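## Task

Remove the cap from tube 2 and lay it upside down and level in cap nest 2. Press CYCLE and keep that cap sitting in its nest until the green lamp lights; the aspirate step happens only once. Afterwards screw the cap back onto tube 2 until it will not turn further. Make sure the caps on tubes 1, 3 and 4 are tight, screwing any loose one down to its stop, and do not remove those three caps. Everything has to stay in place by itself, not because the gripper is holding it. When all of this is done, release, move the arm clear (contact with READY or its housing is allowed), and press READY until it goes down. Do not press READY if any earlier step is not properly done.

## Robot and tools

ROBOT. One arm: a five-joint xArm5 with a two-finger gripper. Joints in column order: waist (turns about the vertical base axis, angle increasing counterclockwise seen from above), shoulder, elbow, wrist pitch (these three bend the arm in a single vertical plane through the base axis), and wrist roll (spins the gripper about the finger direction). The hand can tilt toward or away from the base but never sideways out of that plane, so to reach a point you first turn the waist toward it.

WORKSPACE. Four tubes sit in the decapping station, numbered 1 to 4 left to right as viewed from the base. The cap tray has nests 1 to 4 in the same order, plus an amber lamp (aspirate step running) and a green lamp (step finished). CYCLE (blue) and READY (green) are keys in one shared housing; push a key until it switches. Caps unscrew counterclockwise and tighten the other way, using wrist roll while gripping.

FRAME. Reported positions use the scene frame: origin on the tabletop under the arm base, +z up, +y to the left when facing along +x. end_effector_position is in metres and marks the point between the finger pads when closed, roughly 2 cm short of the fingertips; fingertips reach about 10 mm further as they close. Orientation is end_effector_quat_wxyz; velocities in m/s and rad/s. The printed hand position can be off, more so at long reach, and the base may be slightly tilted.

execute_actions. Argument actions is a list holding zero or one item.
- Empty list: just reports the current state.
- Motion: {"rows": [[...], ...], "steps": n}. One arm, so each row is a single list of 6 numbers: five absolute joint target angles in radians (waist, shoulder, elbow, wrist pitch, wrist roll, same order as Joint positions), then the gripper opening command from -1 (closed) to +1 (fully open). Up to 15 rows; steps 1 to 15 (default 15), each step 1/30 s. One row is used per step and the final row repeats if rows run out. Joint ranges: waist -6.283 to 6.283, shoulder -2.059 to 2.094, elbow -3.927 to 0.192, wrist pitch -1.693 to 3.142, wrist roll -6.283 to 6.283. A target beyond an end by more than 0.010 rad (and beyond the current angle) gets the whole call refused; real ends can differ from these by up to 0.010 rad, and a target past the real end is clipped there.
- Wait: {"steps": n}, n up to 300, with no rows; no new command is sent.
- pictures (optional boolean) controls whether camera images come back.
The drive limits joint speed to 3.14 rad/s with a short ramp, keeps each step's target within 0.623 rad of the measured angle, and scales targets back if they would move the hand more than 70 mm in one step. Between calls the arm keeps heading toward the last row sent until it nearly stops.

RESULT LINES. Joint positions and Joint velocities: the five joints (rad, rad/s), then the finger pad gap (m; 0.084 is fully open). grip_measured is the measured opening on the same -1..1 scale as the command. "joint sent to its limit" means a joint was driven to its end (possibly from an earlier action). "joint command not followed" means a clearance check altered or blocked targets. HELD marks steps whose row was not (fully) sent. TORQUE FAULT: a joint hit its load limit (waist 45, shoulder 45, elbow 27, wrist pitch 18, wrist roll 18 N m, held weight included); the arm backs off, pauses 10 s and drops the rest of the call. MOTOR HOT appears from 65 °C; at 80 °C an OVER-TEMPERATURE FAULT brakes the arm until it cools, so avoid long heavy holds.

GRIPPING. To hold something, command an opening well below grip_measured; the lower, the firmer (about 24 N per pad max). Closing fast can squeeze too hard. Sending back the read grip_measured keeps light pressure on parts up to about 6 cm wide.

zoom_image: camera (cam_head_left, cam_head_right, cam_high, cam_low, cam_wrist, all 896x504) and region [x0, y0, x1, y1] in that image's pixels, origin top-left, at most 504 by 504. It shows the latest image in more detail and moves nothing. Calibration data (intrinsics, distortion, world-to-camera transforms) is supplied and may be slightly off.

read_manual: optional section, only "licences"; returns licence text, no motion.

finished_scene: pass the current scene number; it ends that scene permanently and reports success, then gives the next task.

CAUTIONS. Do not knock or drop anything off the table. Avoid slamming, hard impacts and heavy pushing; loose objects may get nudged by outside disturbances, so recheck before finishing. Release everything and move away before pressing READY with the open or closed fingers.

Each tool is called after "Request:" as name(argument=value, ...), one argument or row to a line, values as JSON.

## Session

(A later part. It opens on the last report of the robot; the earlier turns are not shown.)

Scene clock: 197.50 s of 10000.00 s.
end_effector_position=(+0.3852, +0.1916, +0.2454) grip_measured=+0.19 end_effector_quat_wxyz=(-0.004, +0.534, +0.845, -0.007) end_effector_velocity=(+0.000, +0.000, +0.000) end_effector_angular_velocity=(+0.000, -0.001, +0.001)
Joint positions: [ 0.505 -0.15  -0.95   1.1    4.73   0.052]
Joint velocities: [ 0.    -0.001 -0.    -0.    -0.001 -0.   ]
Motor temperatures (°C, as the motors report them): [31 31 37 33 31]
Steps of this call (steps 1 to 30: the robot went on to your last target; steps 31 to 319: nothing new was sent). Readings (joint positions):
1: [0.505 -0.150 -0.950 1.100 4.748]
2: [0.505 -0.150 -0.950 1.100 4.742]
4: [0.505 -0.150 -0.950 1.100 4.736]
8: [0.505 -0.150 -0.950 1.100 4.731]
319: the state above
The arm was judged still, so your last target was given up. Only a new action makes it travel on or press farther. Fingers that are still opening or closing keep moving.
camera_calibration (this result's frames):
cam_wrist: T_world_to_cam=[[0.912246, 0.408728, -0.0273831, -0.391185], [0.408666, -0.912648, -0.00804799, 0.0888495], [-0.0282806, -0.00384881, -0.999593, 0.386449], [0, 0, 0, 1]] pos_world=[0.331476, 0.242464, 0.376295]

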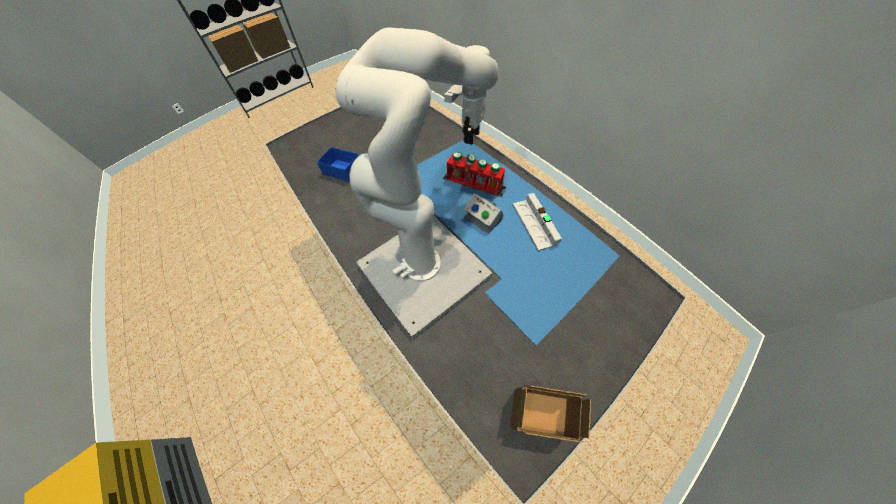

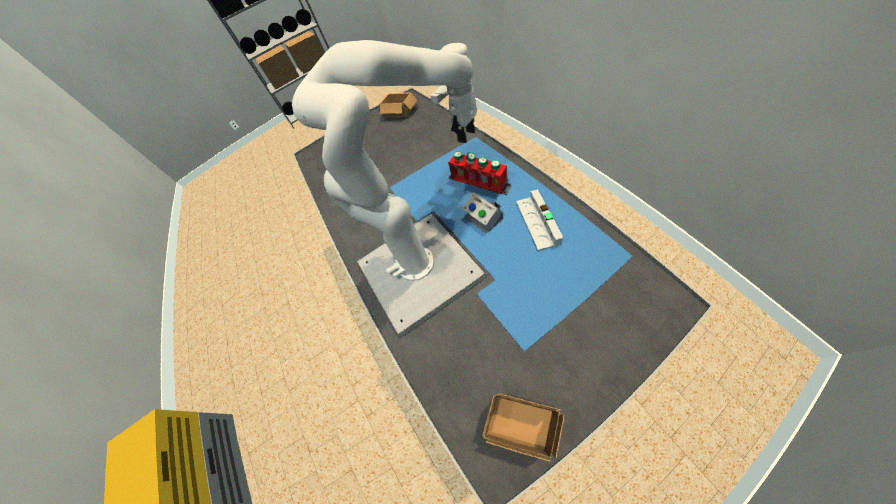

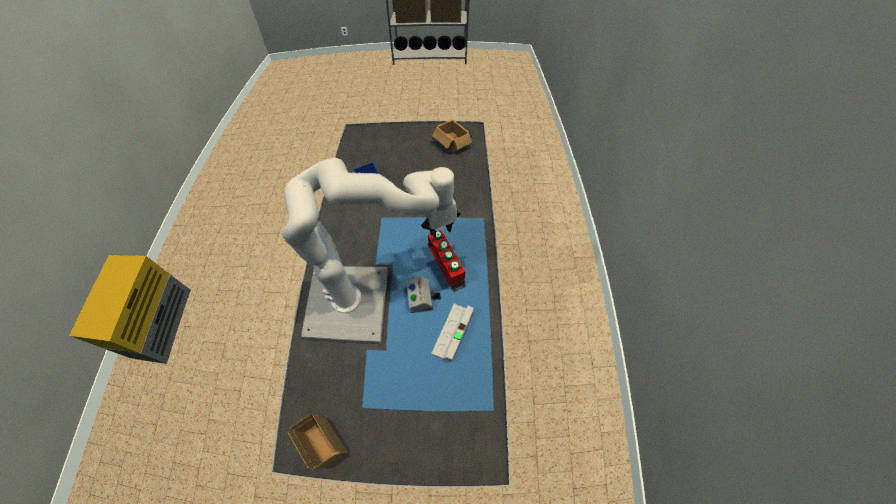

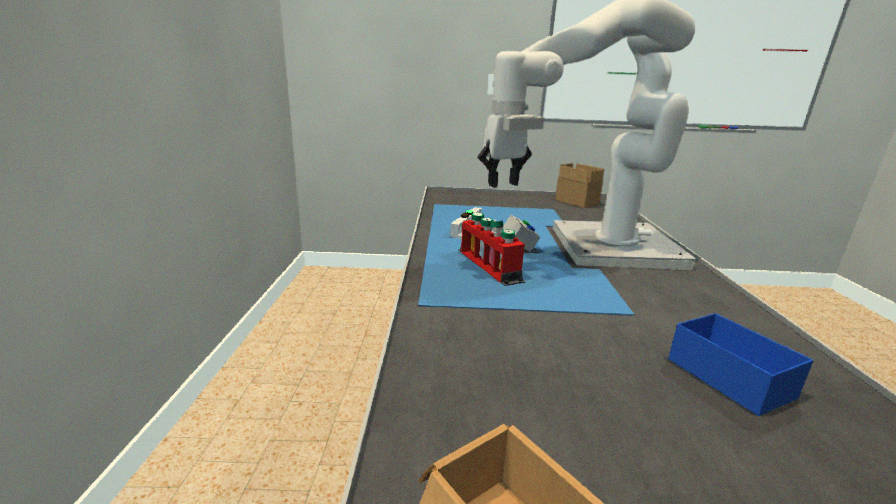

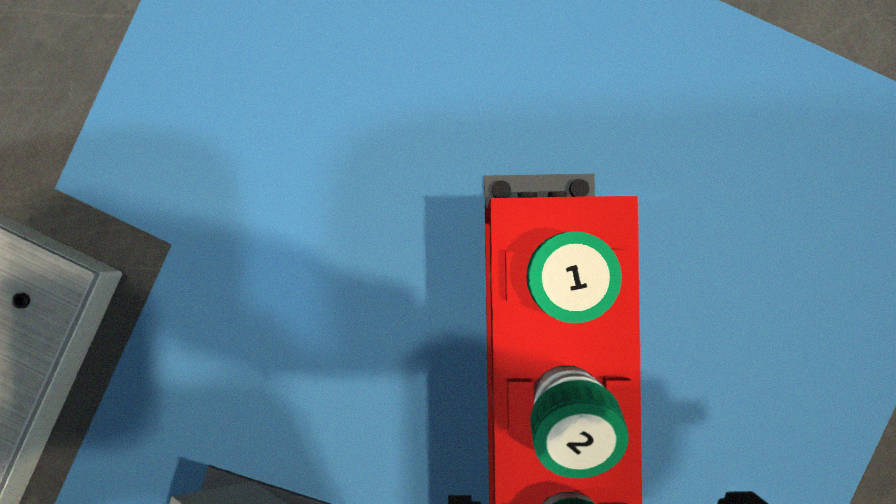

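Request:
execute_actions(
  actions=[
    {"rows":[[0.505,-0.05,-0.9,0.95,4.73,0.2],[0.505,-0.05,-0.9,0.95,4.73,0.2],[0.505,-0.05,-0.89,0.94,4.73,0.2],[0.505,0,-0.865,0.865,4.73,0.2],[0.505,0,-0.865,0.865,4.73,0.2],[0.505,0,-0.865,0.865,4.73,0.2],[0.505,0,-0.865,0.865,4.73,0.2],[0.505,0.03,-0.85,0.82,4.73,0.2]],"steps":15},
  ],
  pictures=false,
)

Request:
execute_actions(
  actions=[
    {"rows":[[0.505,0.03,-0.85,0.82,4.73,0.2],[0.505,0.03,-0.85,0.82,4.73,0.2],[0.505,0.03,-0.85,0.82,4.73,-0.1],[0.505,0.03,-0.85,0.82,4.73,-0.1],[0.505,0.03,-0.85,0.82,4.73,-0.1],[0.505,0.03,-0.85,0.82,4.73,-0.3],[0.505,0.03,-0.85,0.82,4.73,-0.3],[0.505,0.03,-0.85,0.82,4.73,-0.3],[0.505,0.03,-0.85,0.82,4.73,-0.6],[0.505,0.03,-0.85,0.82,4.73,-0.6],[0.505,0.03,-0.85,0.82,4.73,-1]],"steps":15},
  ],
)

Request:
zoom_image(
  camera="cam_low",
  region=[420,150,600,290],
)

Scene clock: 209.73 s of 10000.00 s.
end_effector_position=(+0.3963, +0.1971, +0.1507) grip_measured=+0.19 end_effector_quat_wxyz=(-0.005, +0.534, +0.845, -0.008) end_effector_velocity=(+0.014, +0.007, -0.022) end_effector_angular_velocity=(+0.023, -0.046, -0.000)
Joint positions: [ 0.505  0.024 -0.853  0.83   4.73   0.052]
Joint velocities: [ 0.     0.055  0.019 -0.126  0.     0.   ]
Motor temperatures (°C, as the motors report them): [31 31 37 33 31]
Steps of this call (steps 1 to 352: nothing new was sent; steps 353 to 367: all 15 steps of this action). Readings (joint positions):
353: [0.505 -0.150 -0.950 1.100 4.730]
354: [0.505 -0.148 -0.949 1.096 4.730]
356: [0.505 -0.127 -0.940 1.057 4.730]
360: [0.505 -0.041 -0.887 0.934 4.730]
367: the state above

Scene clock: 210.23 s of 10000.00 s.
end_effector_position=(+0.3970, +0.1975, +0.1484) grip_measured=-0.26 end_effector_quat_wxyz=(-0.004, +0.534, +0.845, -0.006) end_effector_velocity=(+0.000, +0.001, +0.000) end_effector_angular_velocity=(+0.001, -0.001, -0.000)
Joint positions: [ 0.505  0.029 -0.851  0.82   4.73   0.033]
Joint velocities: [ 0.001 -0.    -0.001 -0.001  0.001  0.   ]
Motor temperatures (°C, as the motors report them): [31 31 37 33 31]
Steps of this call (steps 1 to 15: all 15 steps of this action). Readings (joint positions):
1: [0.505 0.026 -0.852 0.827 4.730]
2: [0.505 0.027 -0.852 0.824 4.730]
4: [0.505 0.028 -0.852 0.822 4.730]
8: [0.505 0.029 -0.851 0.820 4.730]
15: the state above
camera_calibration (this result's frames):
cam_wrist: T_world_to_cam=[[0.91228, 0.408719, -0.0263461, -0.407265], [0.408653, -0.912654, -0.00808982, 0.088625], [-0.0273514, -0.00338625, -0.99962, 0.289391], [0, 0, 0, 1]] pos_world=[0.343238, 0.248321, 0.279268]

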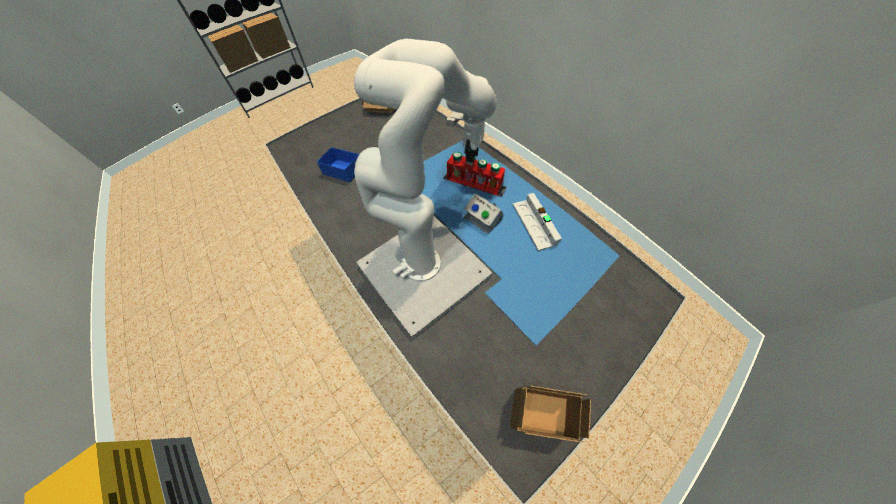

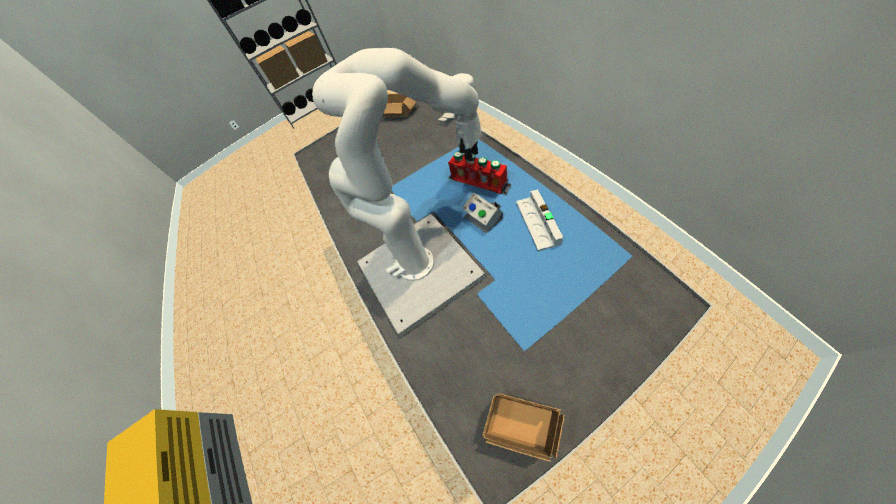

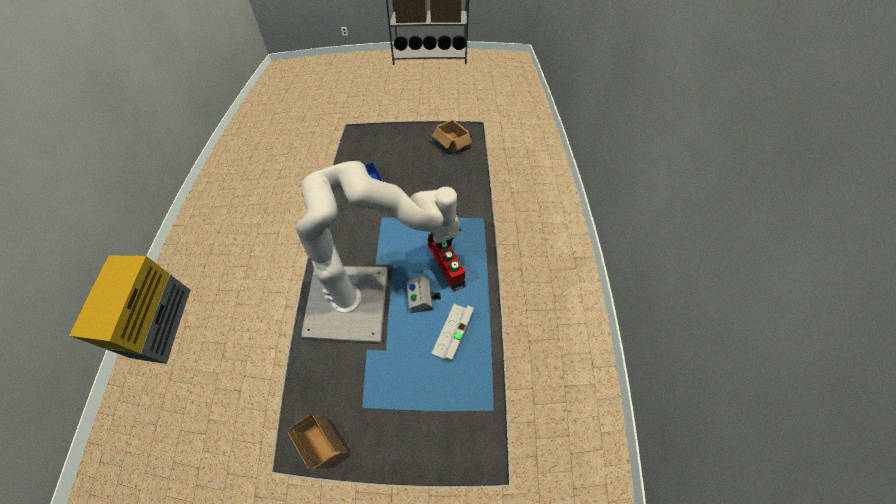

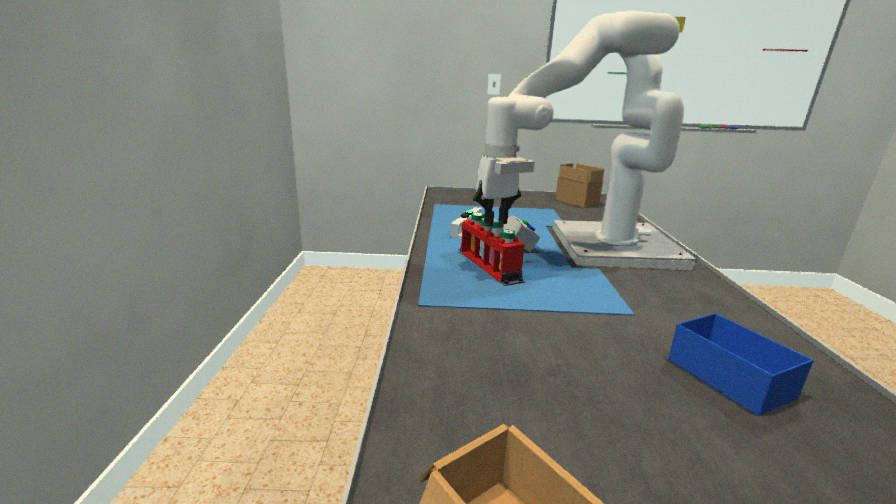

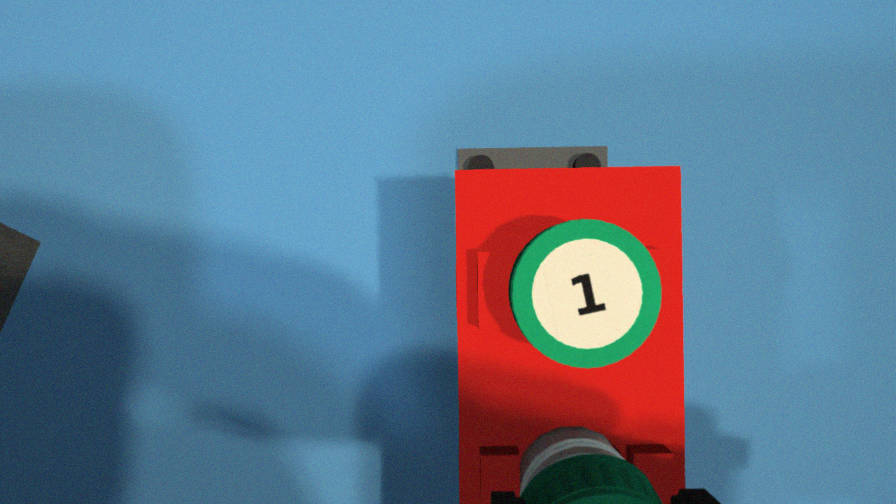

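Region (420, 150, 600, 290) of cam_low's 896x504 image, scaled by 2.800, with more detail than that image has.

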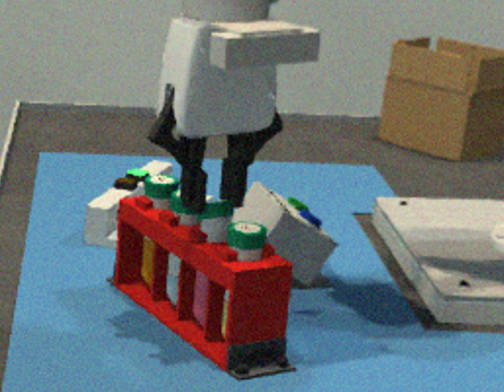

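Request:
execute_actions(
  actions=[
    {"rows":[[0.505,0.02,-0.85,0.83,4.5,-1],[0.505,0.01,-0.858,0.848,4.3,-1],[0.505,0,-0.865,0.865,4.1,-1],[0.505,-0.03,-0.88,0.91,3.9,-1],[0.505,-0.05,-0.89,0.94,3.7,-1],[0.505,-0.1,-0.92,1.02,3.5,-1]],"steps":12},
  ],
  pictures=false,
)

Request:
execute_actions(
  actions=[
    {"rows":[[-0.176,-0.05,-0.89,0.94,3.33,-1]],"steps":15},
  ],
)

Request:
zoom_image(
  camera="cam_high",
  region=[380,180,520,380],
)

Scene clock: 214.77 s of 10000.00 s.
end_effector_position=(+0.3925, +0.1952, +0.1908) grip_measured=-0.26 end_effector_quat_wxyz=(-0.008, +0.221, +0.975, -0.006) end_effector_velocity=(+0.026, +0.012, +0.313) end_effector_angular_velocity=(+0.138, -0.156, +2.628)
Joint positions: [ 0.505 -0.054 -0.89   0.949  4.048  0.033]
Joint velocities: [-0.001 -0.509 -0.353  0.662 -2.629  0.   ]
Motor temperatures (°C, as the motors report them): [31 31 37 33 31]
Steps of this call (steps 1 to 15: the robot went on to your last target; steps 16 to 124: nothing new was sent; steps 125 to 136: all 12 steps of this action). Readings (joint positions):
125: [0.505 0.030 -0.850 0.820 4.730]
126: [0.505 0.030 -0.850 0.820 4.726]
128: [0.505 0.029 -0.850 0.821 4.683]
132: [0.505 0.011 -0.856 0.848 4.406]
136: the state above

Scene clock: 215.27 s of 10000.00 s.
end_effector_position=(+0.4349, +0.0575, +0.1981) grip_measured=-0.26 end_effector_quat_wxyz=(-0.007, +0.140, +0.990, -0.005) end_effector_velocity=(+0.050, -0.360, -0.018) end_effector_angular_velocity=(-0.004, -0.003, -0.305)
Joint positions: [ 0.173 -0.065 -0.899  0.964  3.553  0.033]
Joint velocities: [-0.832  0.037  0.02  -0.057 -0.528  0.   ]
Motor temperatures (°C, as the motors report them): [31 31 37 33 31]
Steps of this call (steps 1 to 15: all 15 steps of this action). Readings (joint positions):
1: [0.505 -0.069 -0.901 0.968 3.960]
2: [0.504 -0.079 -0.908 0.982 3.876]
4: [0.482 -0.084 -0.911 0.988 3.741]
8: [0.365 -0.073 -0.903 0.978 3.666]
15: the state above
camera_calibration (this result's frames):
cam_wrist: T_world_to_cam=[[0.299288, 0.953893, -0.0227066, -0.148785], [0.953794, -0.299749, -0.020677, -0.324081], [-0.0265299, -0.0154691, -0.999528, 0.339968], [0, 0, 0, 1]] pos_world=[0.362655, 0.0500407, 0.329729]

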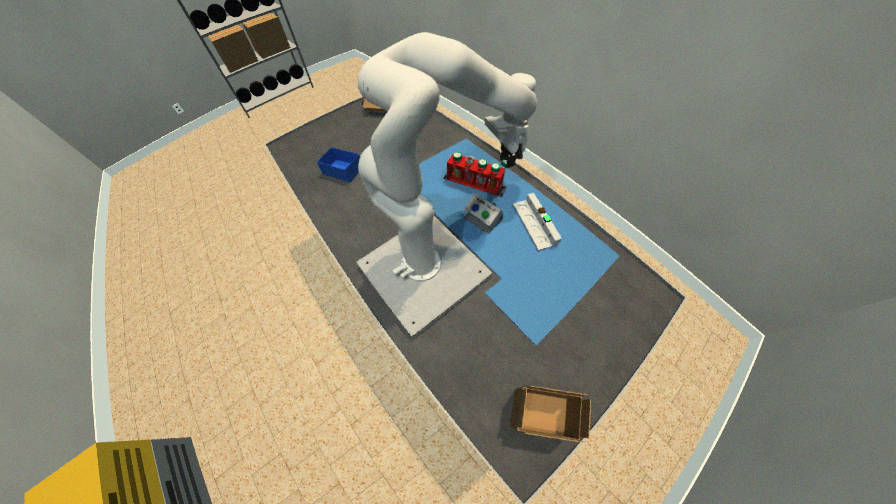

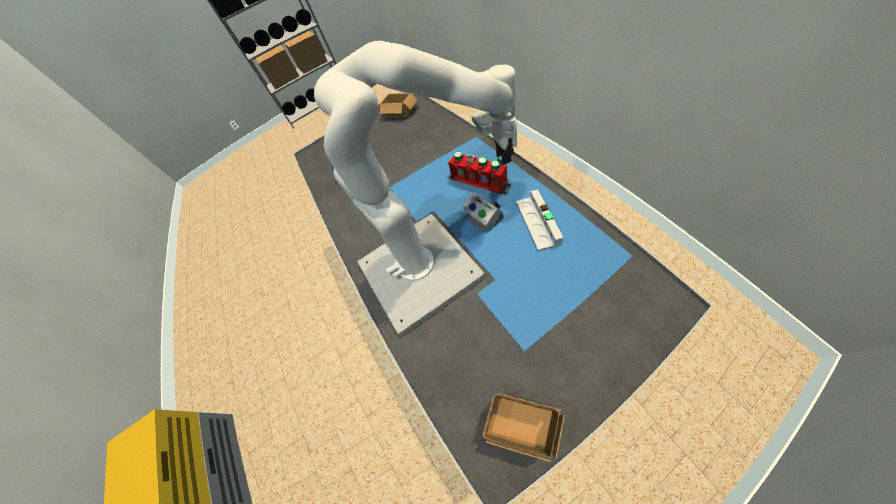

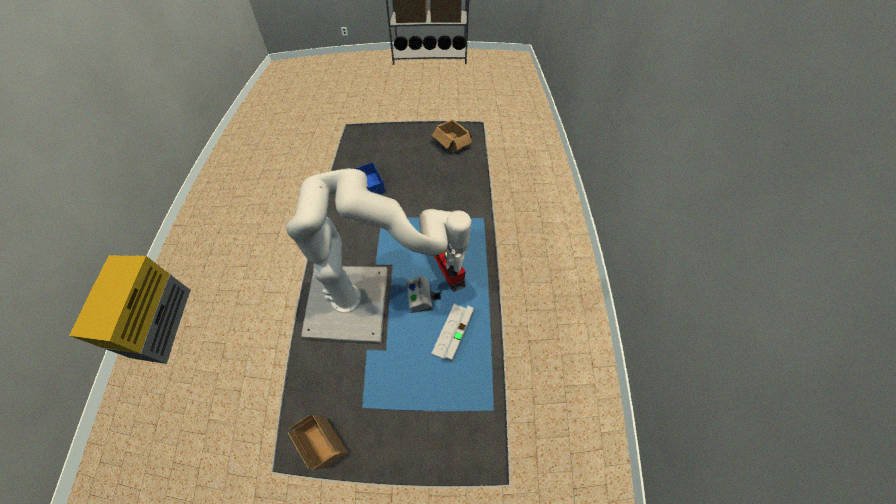

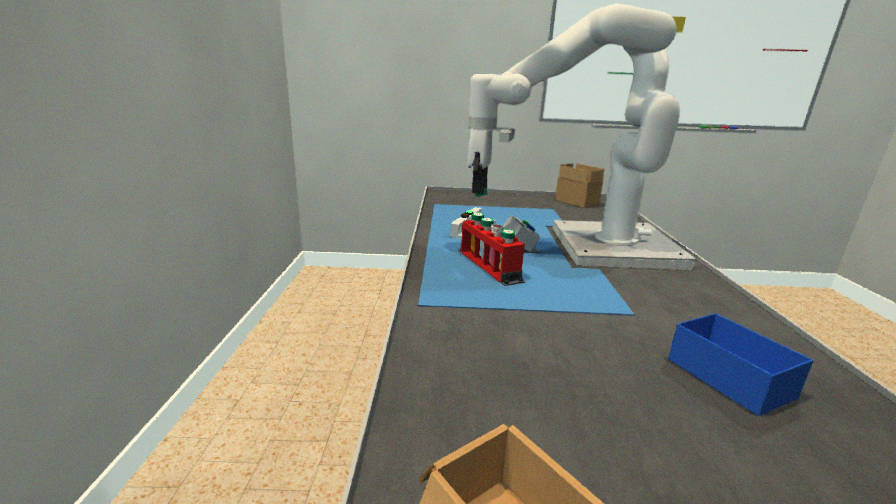

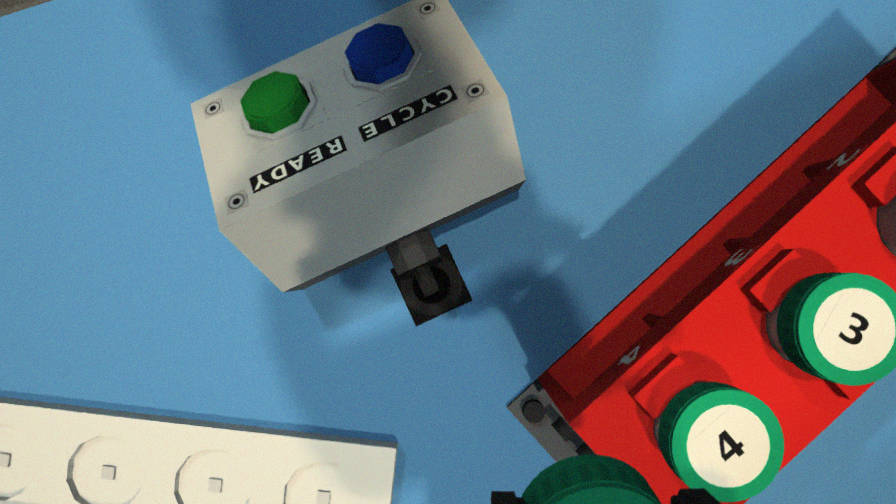

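Region (380, 180, 520, 380) of cam_high's 896x504 image, scaled by 2.520, with more detail than that image has; it fills the left 353 columns of this view, and the rest is white.

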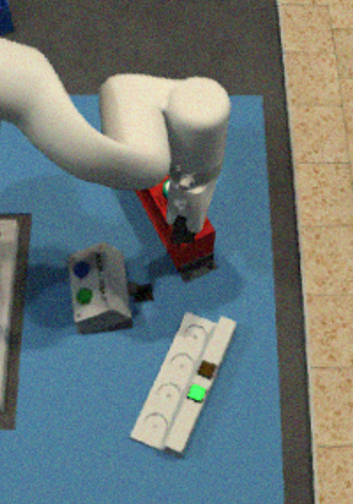

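Lower into nest.

Request:
execute_actions(
  actions=[
    {"rows":[[-0.176,0.05,-0.84,0.79,3.33,-1],[-0.176,0.1,-0.83,0.73,3.33,-1],[-0.176,0.15,-0.815,0.665,3.33,-1],[-0.176,0.2,-0.803,0.603,3.33,-1],[-0.176,0.23,-0.797,0.567,3.33,-1],[-0.176,0.23,-0.797,0.567,3.33,-1],[-0.176,0.23,-0.797,0.567,3.33,-1],[-0.176,0.26,-0.797,0.537,3.33,-1],[-0.176,0.26,-0.797,0.537,3.33,-1],[-0.176,0.28,-0.796,0.516,3.33,-1],[-0.176,0.28,-0.796,0.516,3.33,-1],[-0.176,0.292,-0.796,0.504,3.33,-1]],"steps":15},
  ],
  pictures=false,
)

Request:
execute_actions(
  actions=[
    {"rows":[[-0.176,0.292,-0.796,0.504,3.33,-1],[-0.176,0.292,-0.796,0.504,3.33,-1],[-0.176,0.292,-0.796,0.504,3.33,-0.3],[-0.176,0.292,-0.796,0.504,3.33,-0.1],[-0.176,0.292,-0.796,0.504,3.33,0.2],[-0.176,0.292,-0.796,0.504,3.33,0.2],[-0.176,0.292,-0.796,0.504,3.33,0.2],[-0.176,0.292,-0.796,0.504,3.33,0.2],[-0.176,0.292,-0.796,0.504,3.33,0.2],[-0.176,0.23,-0.797,0.567,3.33,0.2],[-0.176,0.23,-0.797,0.567,3.33,0.2],[-0.176,0.15,-0.815,0.665,3.33,0.2]],"steps":15},
  ],
)

Request:
zoom_image(
  camera="cam_head_right",
  region=[480,150,600,260],
)

Scene clock: 222.67 s of 10000.00 s.
end_effector_position=(+0.4313, -0.0960, +0.0508) grip_measured=-0.26 end_effector_quat_wxyz=(-0.010, +0.202, +0.979, -0.005) end_effector_velocity=(-0.033, +0.005, -0.187) end_effector_angular_velocity=(+0.010, +0.044, -0.001)
Joint positions: [-0.176  0.259 -0.8    0.547  3.33   0.033]
Joint velocities: [-0.     0.441  0.092 -0.487  0.001 -0.   ]
Motor temperatures (°C, as the motors report them): [31 31 37 33 31]
Steps of this call (steps 1 to 30: the robot went on to your last target; steps 31 to 207: nothing new was sent; steps 208 to 222: all 15 steps of this action). Readings (joint positions):
208: [-0.176 -0.050 -0.890 0.940 3.330]
209: [-0.176 -0.048 -0.889 0.936 3.330]
211: [-0.176 -0.025 -0.881 0.895 3.330]
215: [-0.176 0.086 -0.840 0.758 3.330]
222: the state above

Scene clock: 223.17 s of 10000.00 s.
end_effector_position=(+0.4317, -0.0959, +0.0650) grip_measured=+0.19 end_effector_quat_wxyz=(-0.009, +0.202, +0.979, -0.005) end_effector_velocity=(+0.062, -0.010, +0.315) end_effector_angular_velocity=(-0.030, -0.136, +0.002)
Joint positions: [-0.176  0.221 -0.801  0.584  3.33   0.052]
Joint velocities: [ 0.001 -0.722 -0.161  0.744  0.     0.001]
Motor temperatures (°C, as the motors report them): [31 31 37 33 31]
Steps of this call (steps 1 to 15: all 15 steps of this action). Readings (joint positions):
1: [-0.176 0.271 -0.797 0.534 3.330]
2: [-0.176 0.278 -0.796 0.524 3.330]
4: [-0.176 0.284 -0.798 0.512 3.330]
8: [-0.176 0.290 -0.797 0.506 3.330]
15: the state above
camera_calibration (this result's frames):
cam_wrist: T_world_to_cam=[[0.41704, 0.908551, -0.0247641, -0.0595475], [0.908345, -0.417578, -0.0231908, -0.361286], [-0.0314109, -0.0128228, -0.999424, 0.206811], [0, 0, 0, 1]] pos_world=[0.359502, -0.0941113, 0.196839]

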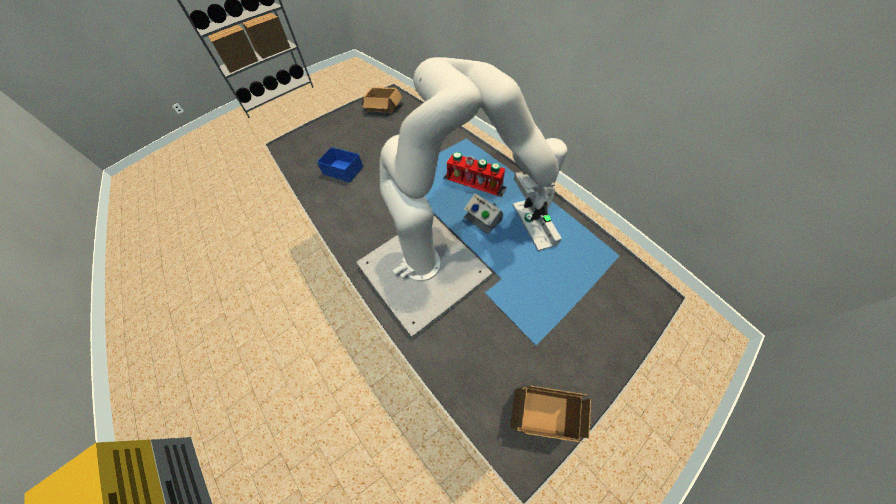

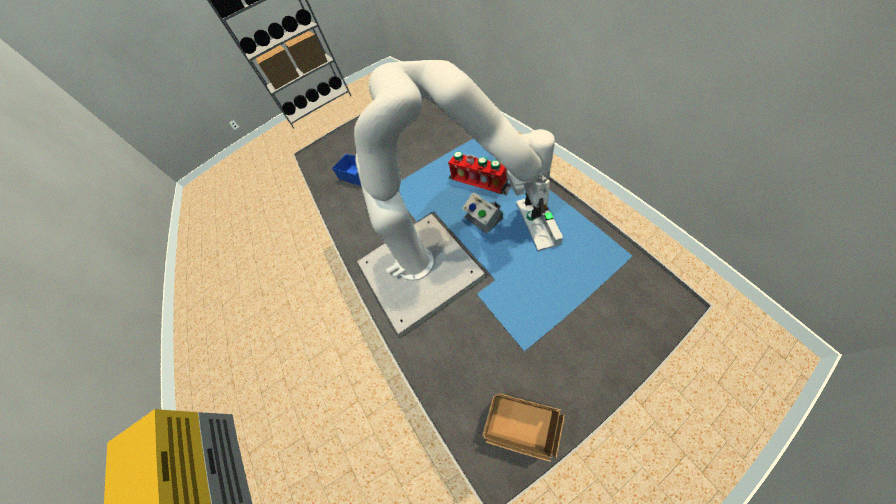

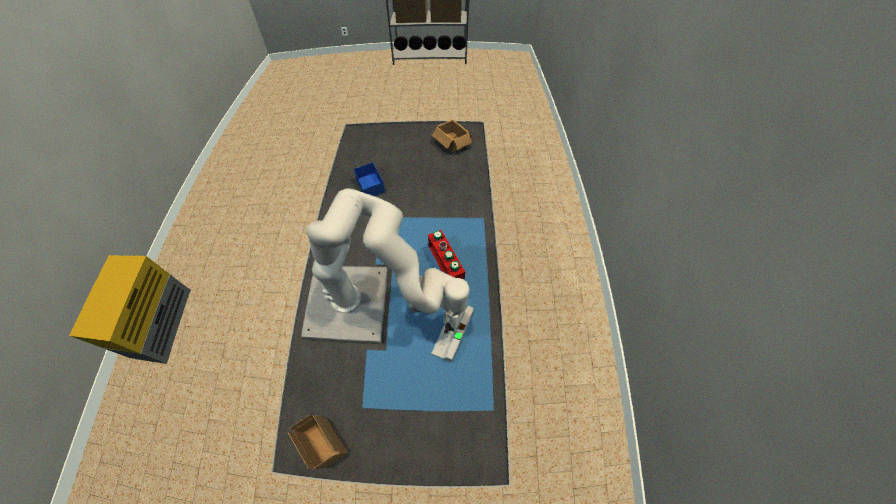

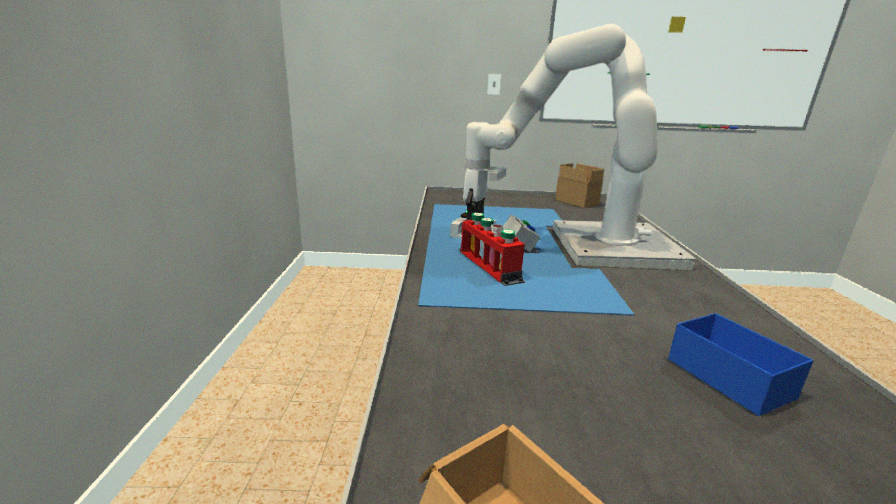

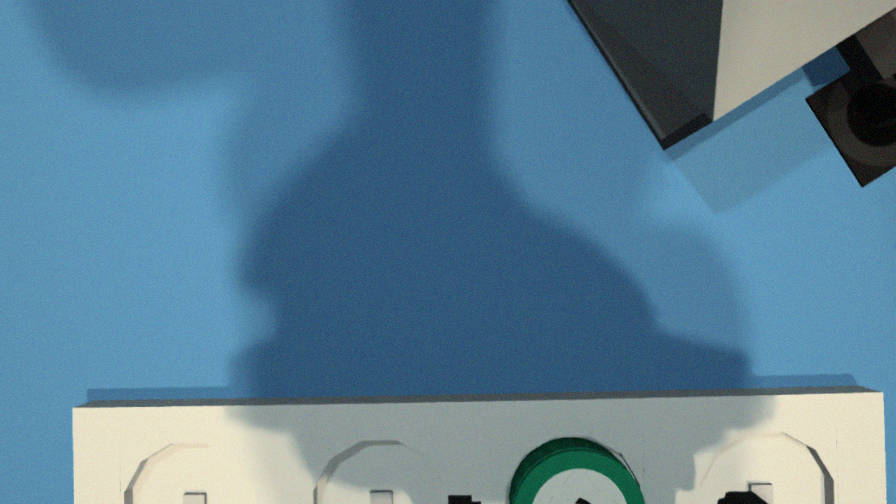

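Region (480, 150, 600, 260) of cam_head_right's 896x504 image, scaled by 4.200, with more detail than that image has; it fills the top 462 rows of this view, and the rest is white.

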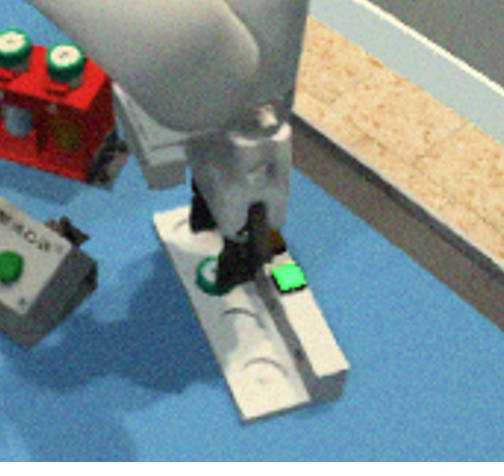

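Request:
execute_actions(
  actions=[
    {"rows":[[-0.176,-0.05,-0.89,0.94,3.6,0.2],[-0.176,-0.11,-1.0,1.11,4.0,0.2],[-0.176,-0.11,-1.0,1.11,4.4,0.2],[-0.1,-0.11,-1.0,1.11,4.73,0.2],[0.505,-0.11,-1.0,1.11,4.73,0.2]],"steps":15},
  ],
  pictures=false,
)

Request:
execute_actions(
  actions=[
    {"steps":20},
  ],
)

Request:
execute_actions(
  actions=[
    {"rows":[[0.505,-0.11,-1.0,1.11,1.59,0.2]],"steps":15},
  ],
  pictures=false,
)

Request:
execute_actions(
  actions=[
    {"steps":35},
  ],
)

Scene clock: 233.97 s of 10000.00 s.
end_effector_position=(+0.4507, +0.0004, +0.1712) grip_measured=+0.19 end_effector_quat_wxyz=(-0.006, +0.283, +0.959, -0.005) end_effector_velocity=(+0.000, +0.341, +0.121) end_effector_angular_velocity=(-0.003, -0.002, -0.133)
Joint positions: [ 0.042  0.015 -0.906  0.891  3.714  0.052]
Joint velocities: [ 0.759 -0.202 -0.151  0.352  0.892 -0.   ]
Motor temperatures (°C, as the motors report them): [31 31 36 33 31]
Steps of this call (steps 1 to 30: the robot went on to your last target; steps 31 to 309: nothing new was sent; steps 310 to 324: all 15 steps of this action). Readings (joint positions):
310: [-0.176 0.150 -0.815 0.665 3.330]
311: [-0.176 0.148 -0.816 0.669 3.334]
313: [-0.176 0.125 -0.824 0.709 3.376]
317: [-0.145 0.059 -0.875 0.810 3.539]
324: the state above

Scene clock: 234.63 s of 10000.00 s.
end_effector_position=(+0.4014, +0.1892, +0.2447) grip_measured=+0.19 end_effector_quat_wxyz=(-0.004, +0.514, +0.858, -0.006) end_effector_velocity=(-0.062, +0.113, +0.052) end_effector_angular_velocity=(-0.003, -0.012, -0.557)
Joint positions: [ 0.484 -0.105 -0.996  1.099  4.661  0.052]
Joint velocities: [ 0.291 -0.083 -0.062  0.136  0.849  0.   ]
Motor temperatures (°C, as the motors report them): [31 31 36 33 31]
Steps of this call (steps 1 to 20: the robot went on to your last target). Readings (joint positions):
1: [0.067 0.009 -0.911 0.903 3.745]
2: [0.092 0.002 -0.916 0.915 3.777]
4: [0.141 -0.011 -0.925 0.938 3.845]
8: [0.236 -0.037 -0.945 0.983 4.005]
20: the state above
camera_calibration (this result's frames):
cam_wrist: T_world_to_cam=[[0.891916, 0.451461, -0.0258499, -0.405326], [0.451393, -0.892282, -0.00875347, 0.0591656], [-0.0270173, -0.00386111, -0.999628, 0.385694], [0, 0, 0, 1]] pos_world=[0.34523, 0.237271, 0.37559]

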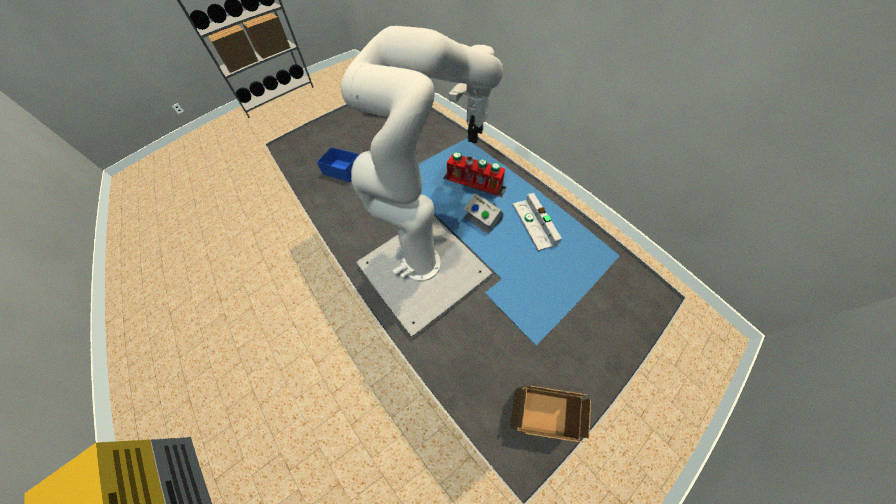

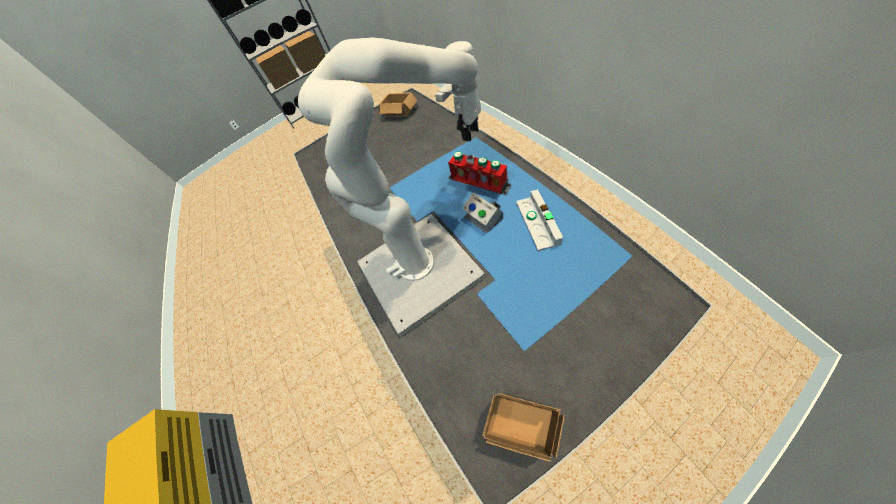

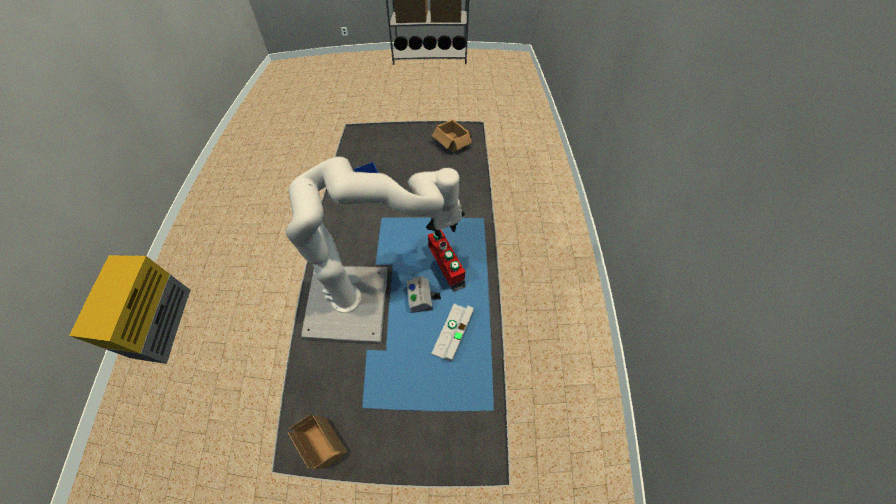

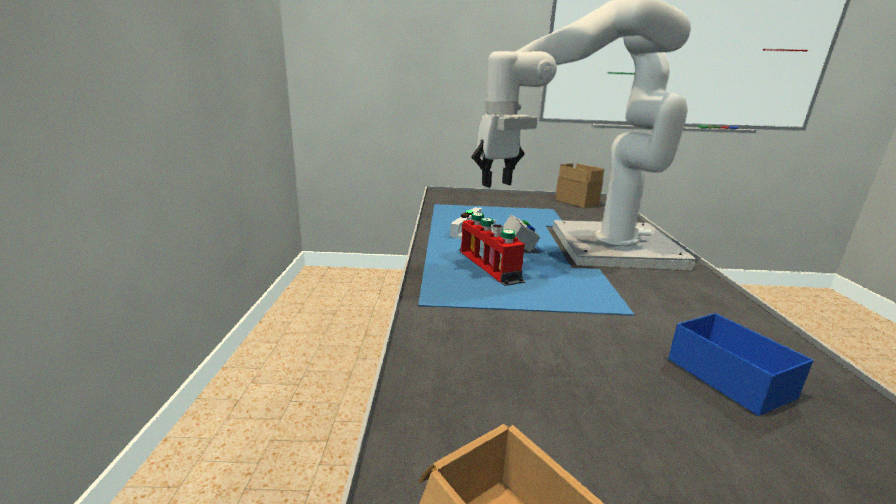

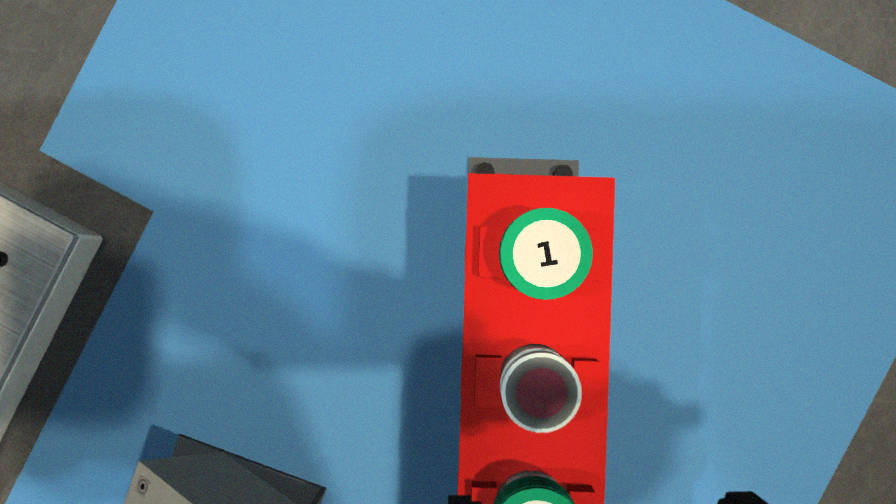

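Scene clock: 235.13 s of 10000.00 s.
end_effector_position=(+0.3964, +0.1969, +0.2479) grip_measured=+0.19 end_effector_quat_wxyz=(-0.007, +0.091, +0.996, -0.004) end_effector_velocity=(-0.001, +0.001, +0.000) end_effector_angular_velocity=(+0.037, +0.019, +2.613)
Joint positions: [ 0.505 -0.11  -1.     1.11   3.784  0.052]
Joint velocities: [ 0.003 -0.001  0.     0.002 -2.611 -0.   ]
Motor temperatures (°C, as the motors report them): [31 31 36 33 31]
Steps of this call (steps 1 to 15: all 15 steps of this action). Readings (joint positions):
1: [0.491 -0.107 -0.998 1.103 4.684]
2: [0.496 -0.108 -0.998 1.105 4.696]
4: [0.500 -0.109 -0.999 1.108 4.671]
8: [0.503 -0.109 -0.999 1.110 4.408]
15: the state above

Scene clock: 236.30 s of 10000.00 s.
end_effector_position=(+0.3963, +0.1971, +0.2480) grip_measured=+0.19 end_effector_quat_wxyz=(+0.007, +0.844, -0.536, -0.004) end_effector_velocity=(-0.001, -0.000, -0.000) end_effector_angular_velocity=(-0.001, +0.002, +0.020)
Joint positions: [ 0.505 -0.11  -1.     1.11   1.592  0.052]
Joint velocities: [ 0.    -0.001  0.001  0.002 -0.02   0.   ]
Motor temperatures (°C, as the motors report them): [31 31 36 33 31]
Steps of this call (steps 1 to 35: the robot went on to your last target). Readings (joint positions):
1: [0.505 -0.110 -1.000 1.110 3.697]
2: [0.505 -0.110 -1.000 1.110 3.609]
4: [0.505 -0.110 -1.000 1.110 3.434]
8: [0.505 -0.110 -1.000 1.110 3.084]
35: the state above
camera_calibration (this result's frames):
cam_wrist: T_world_to_cam=[[-0.914024, -0.405638, 0.00424375, 0.472906], [-0.40566, 0.91398, -0.00903129, 0.0522602], [-0.000215267, -0.00997634, -0.99995, 0.379522], [0, 0, 0, 1]] pos_world=[0.453529, 0.14785, 0.377968]

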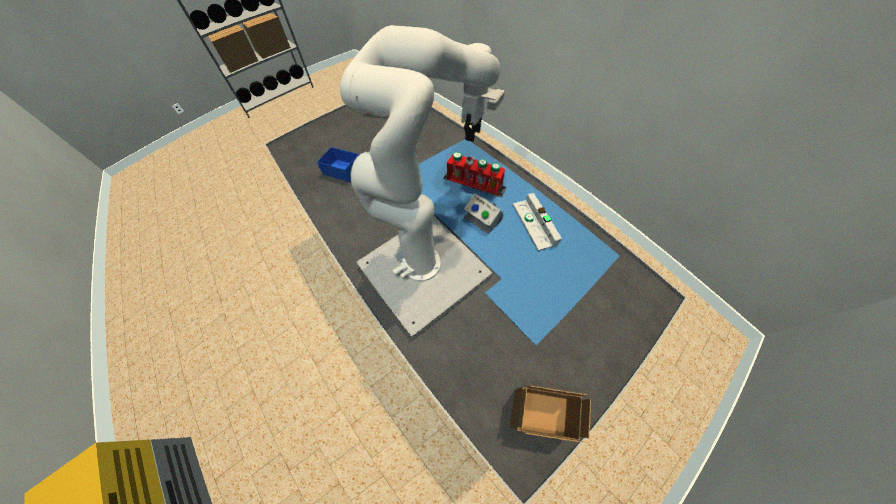

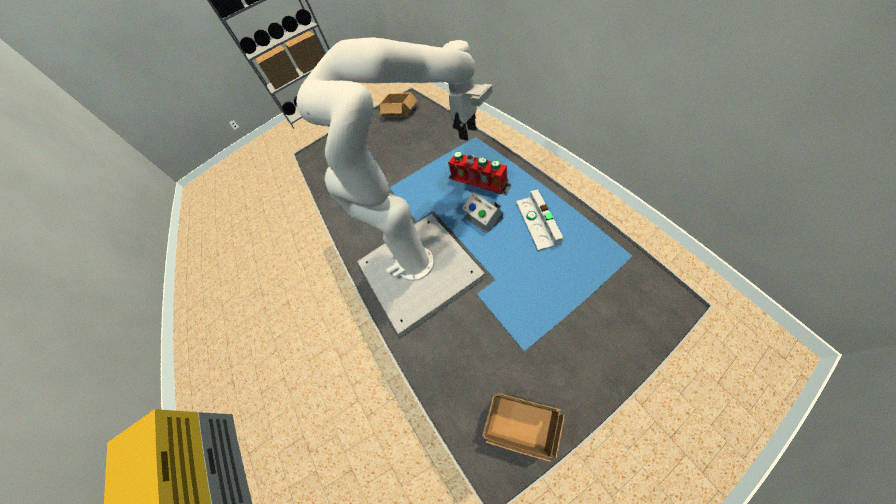

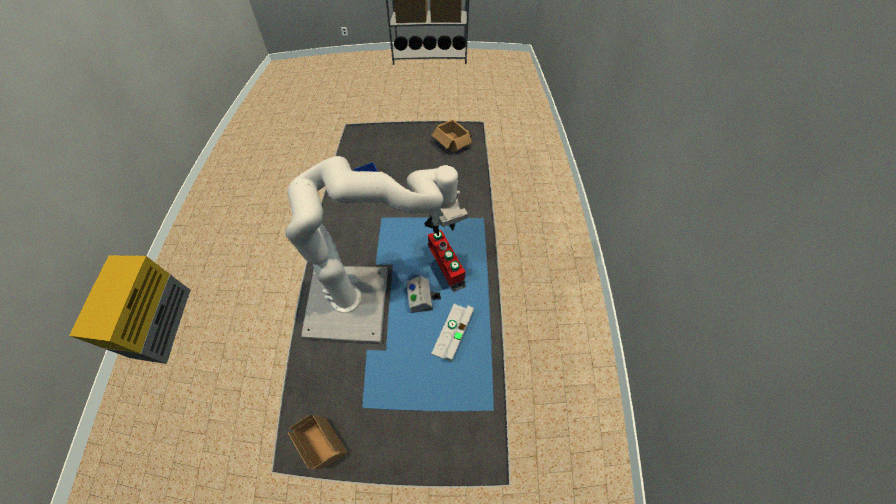

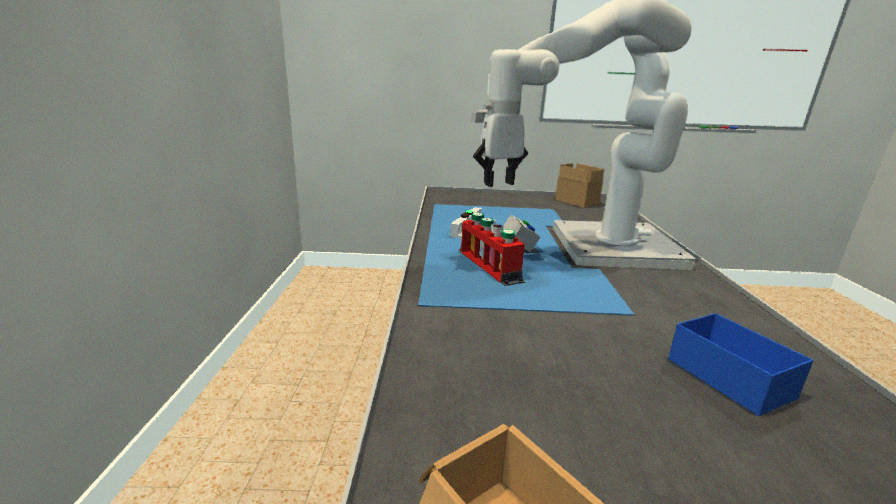

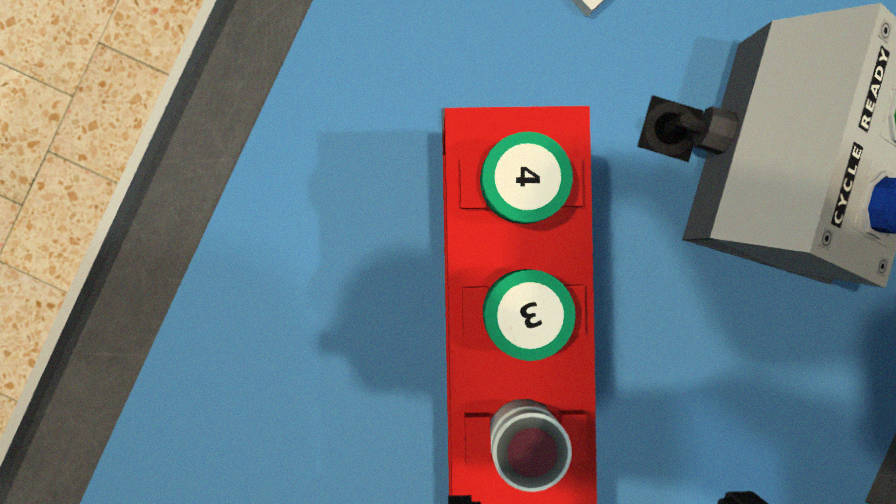

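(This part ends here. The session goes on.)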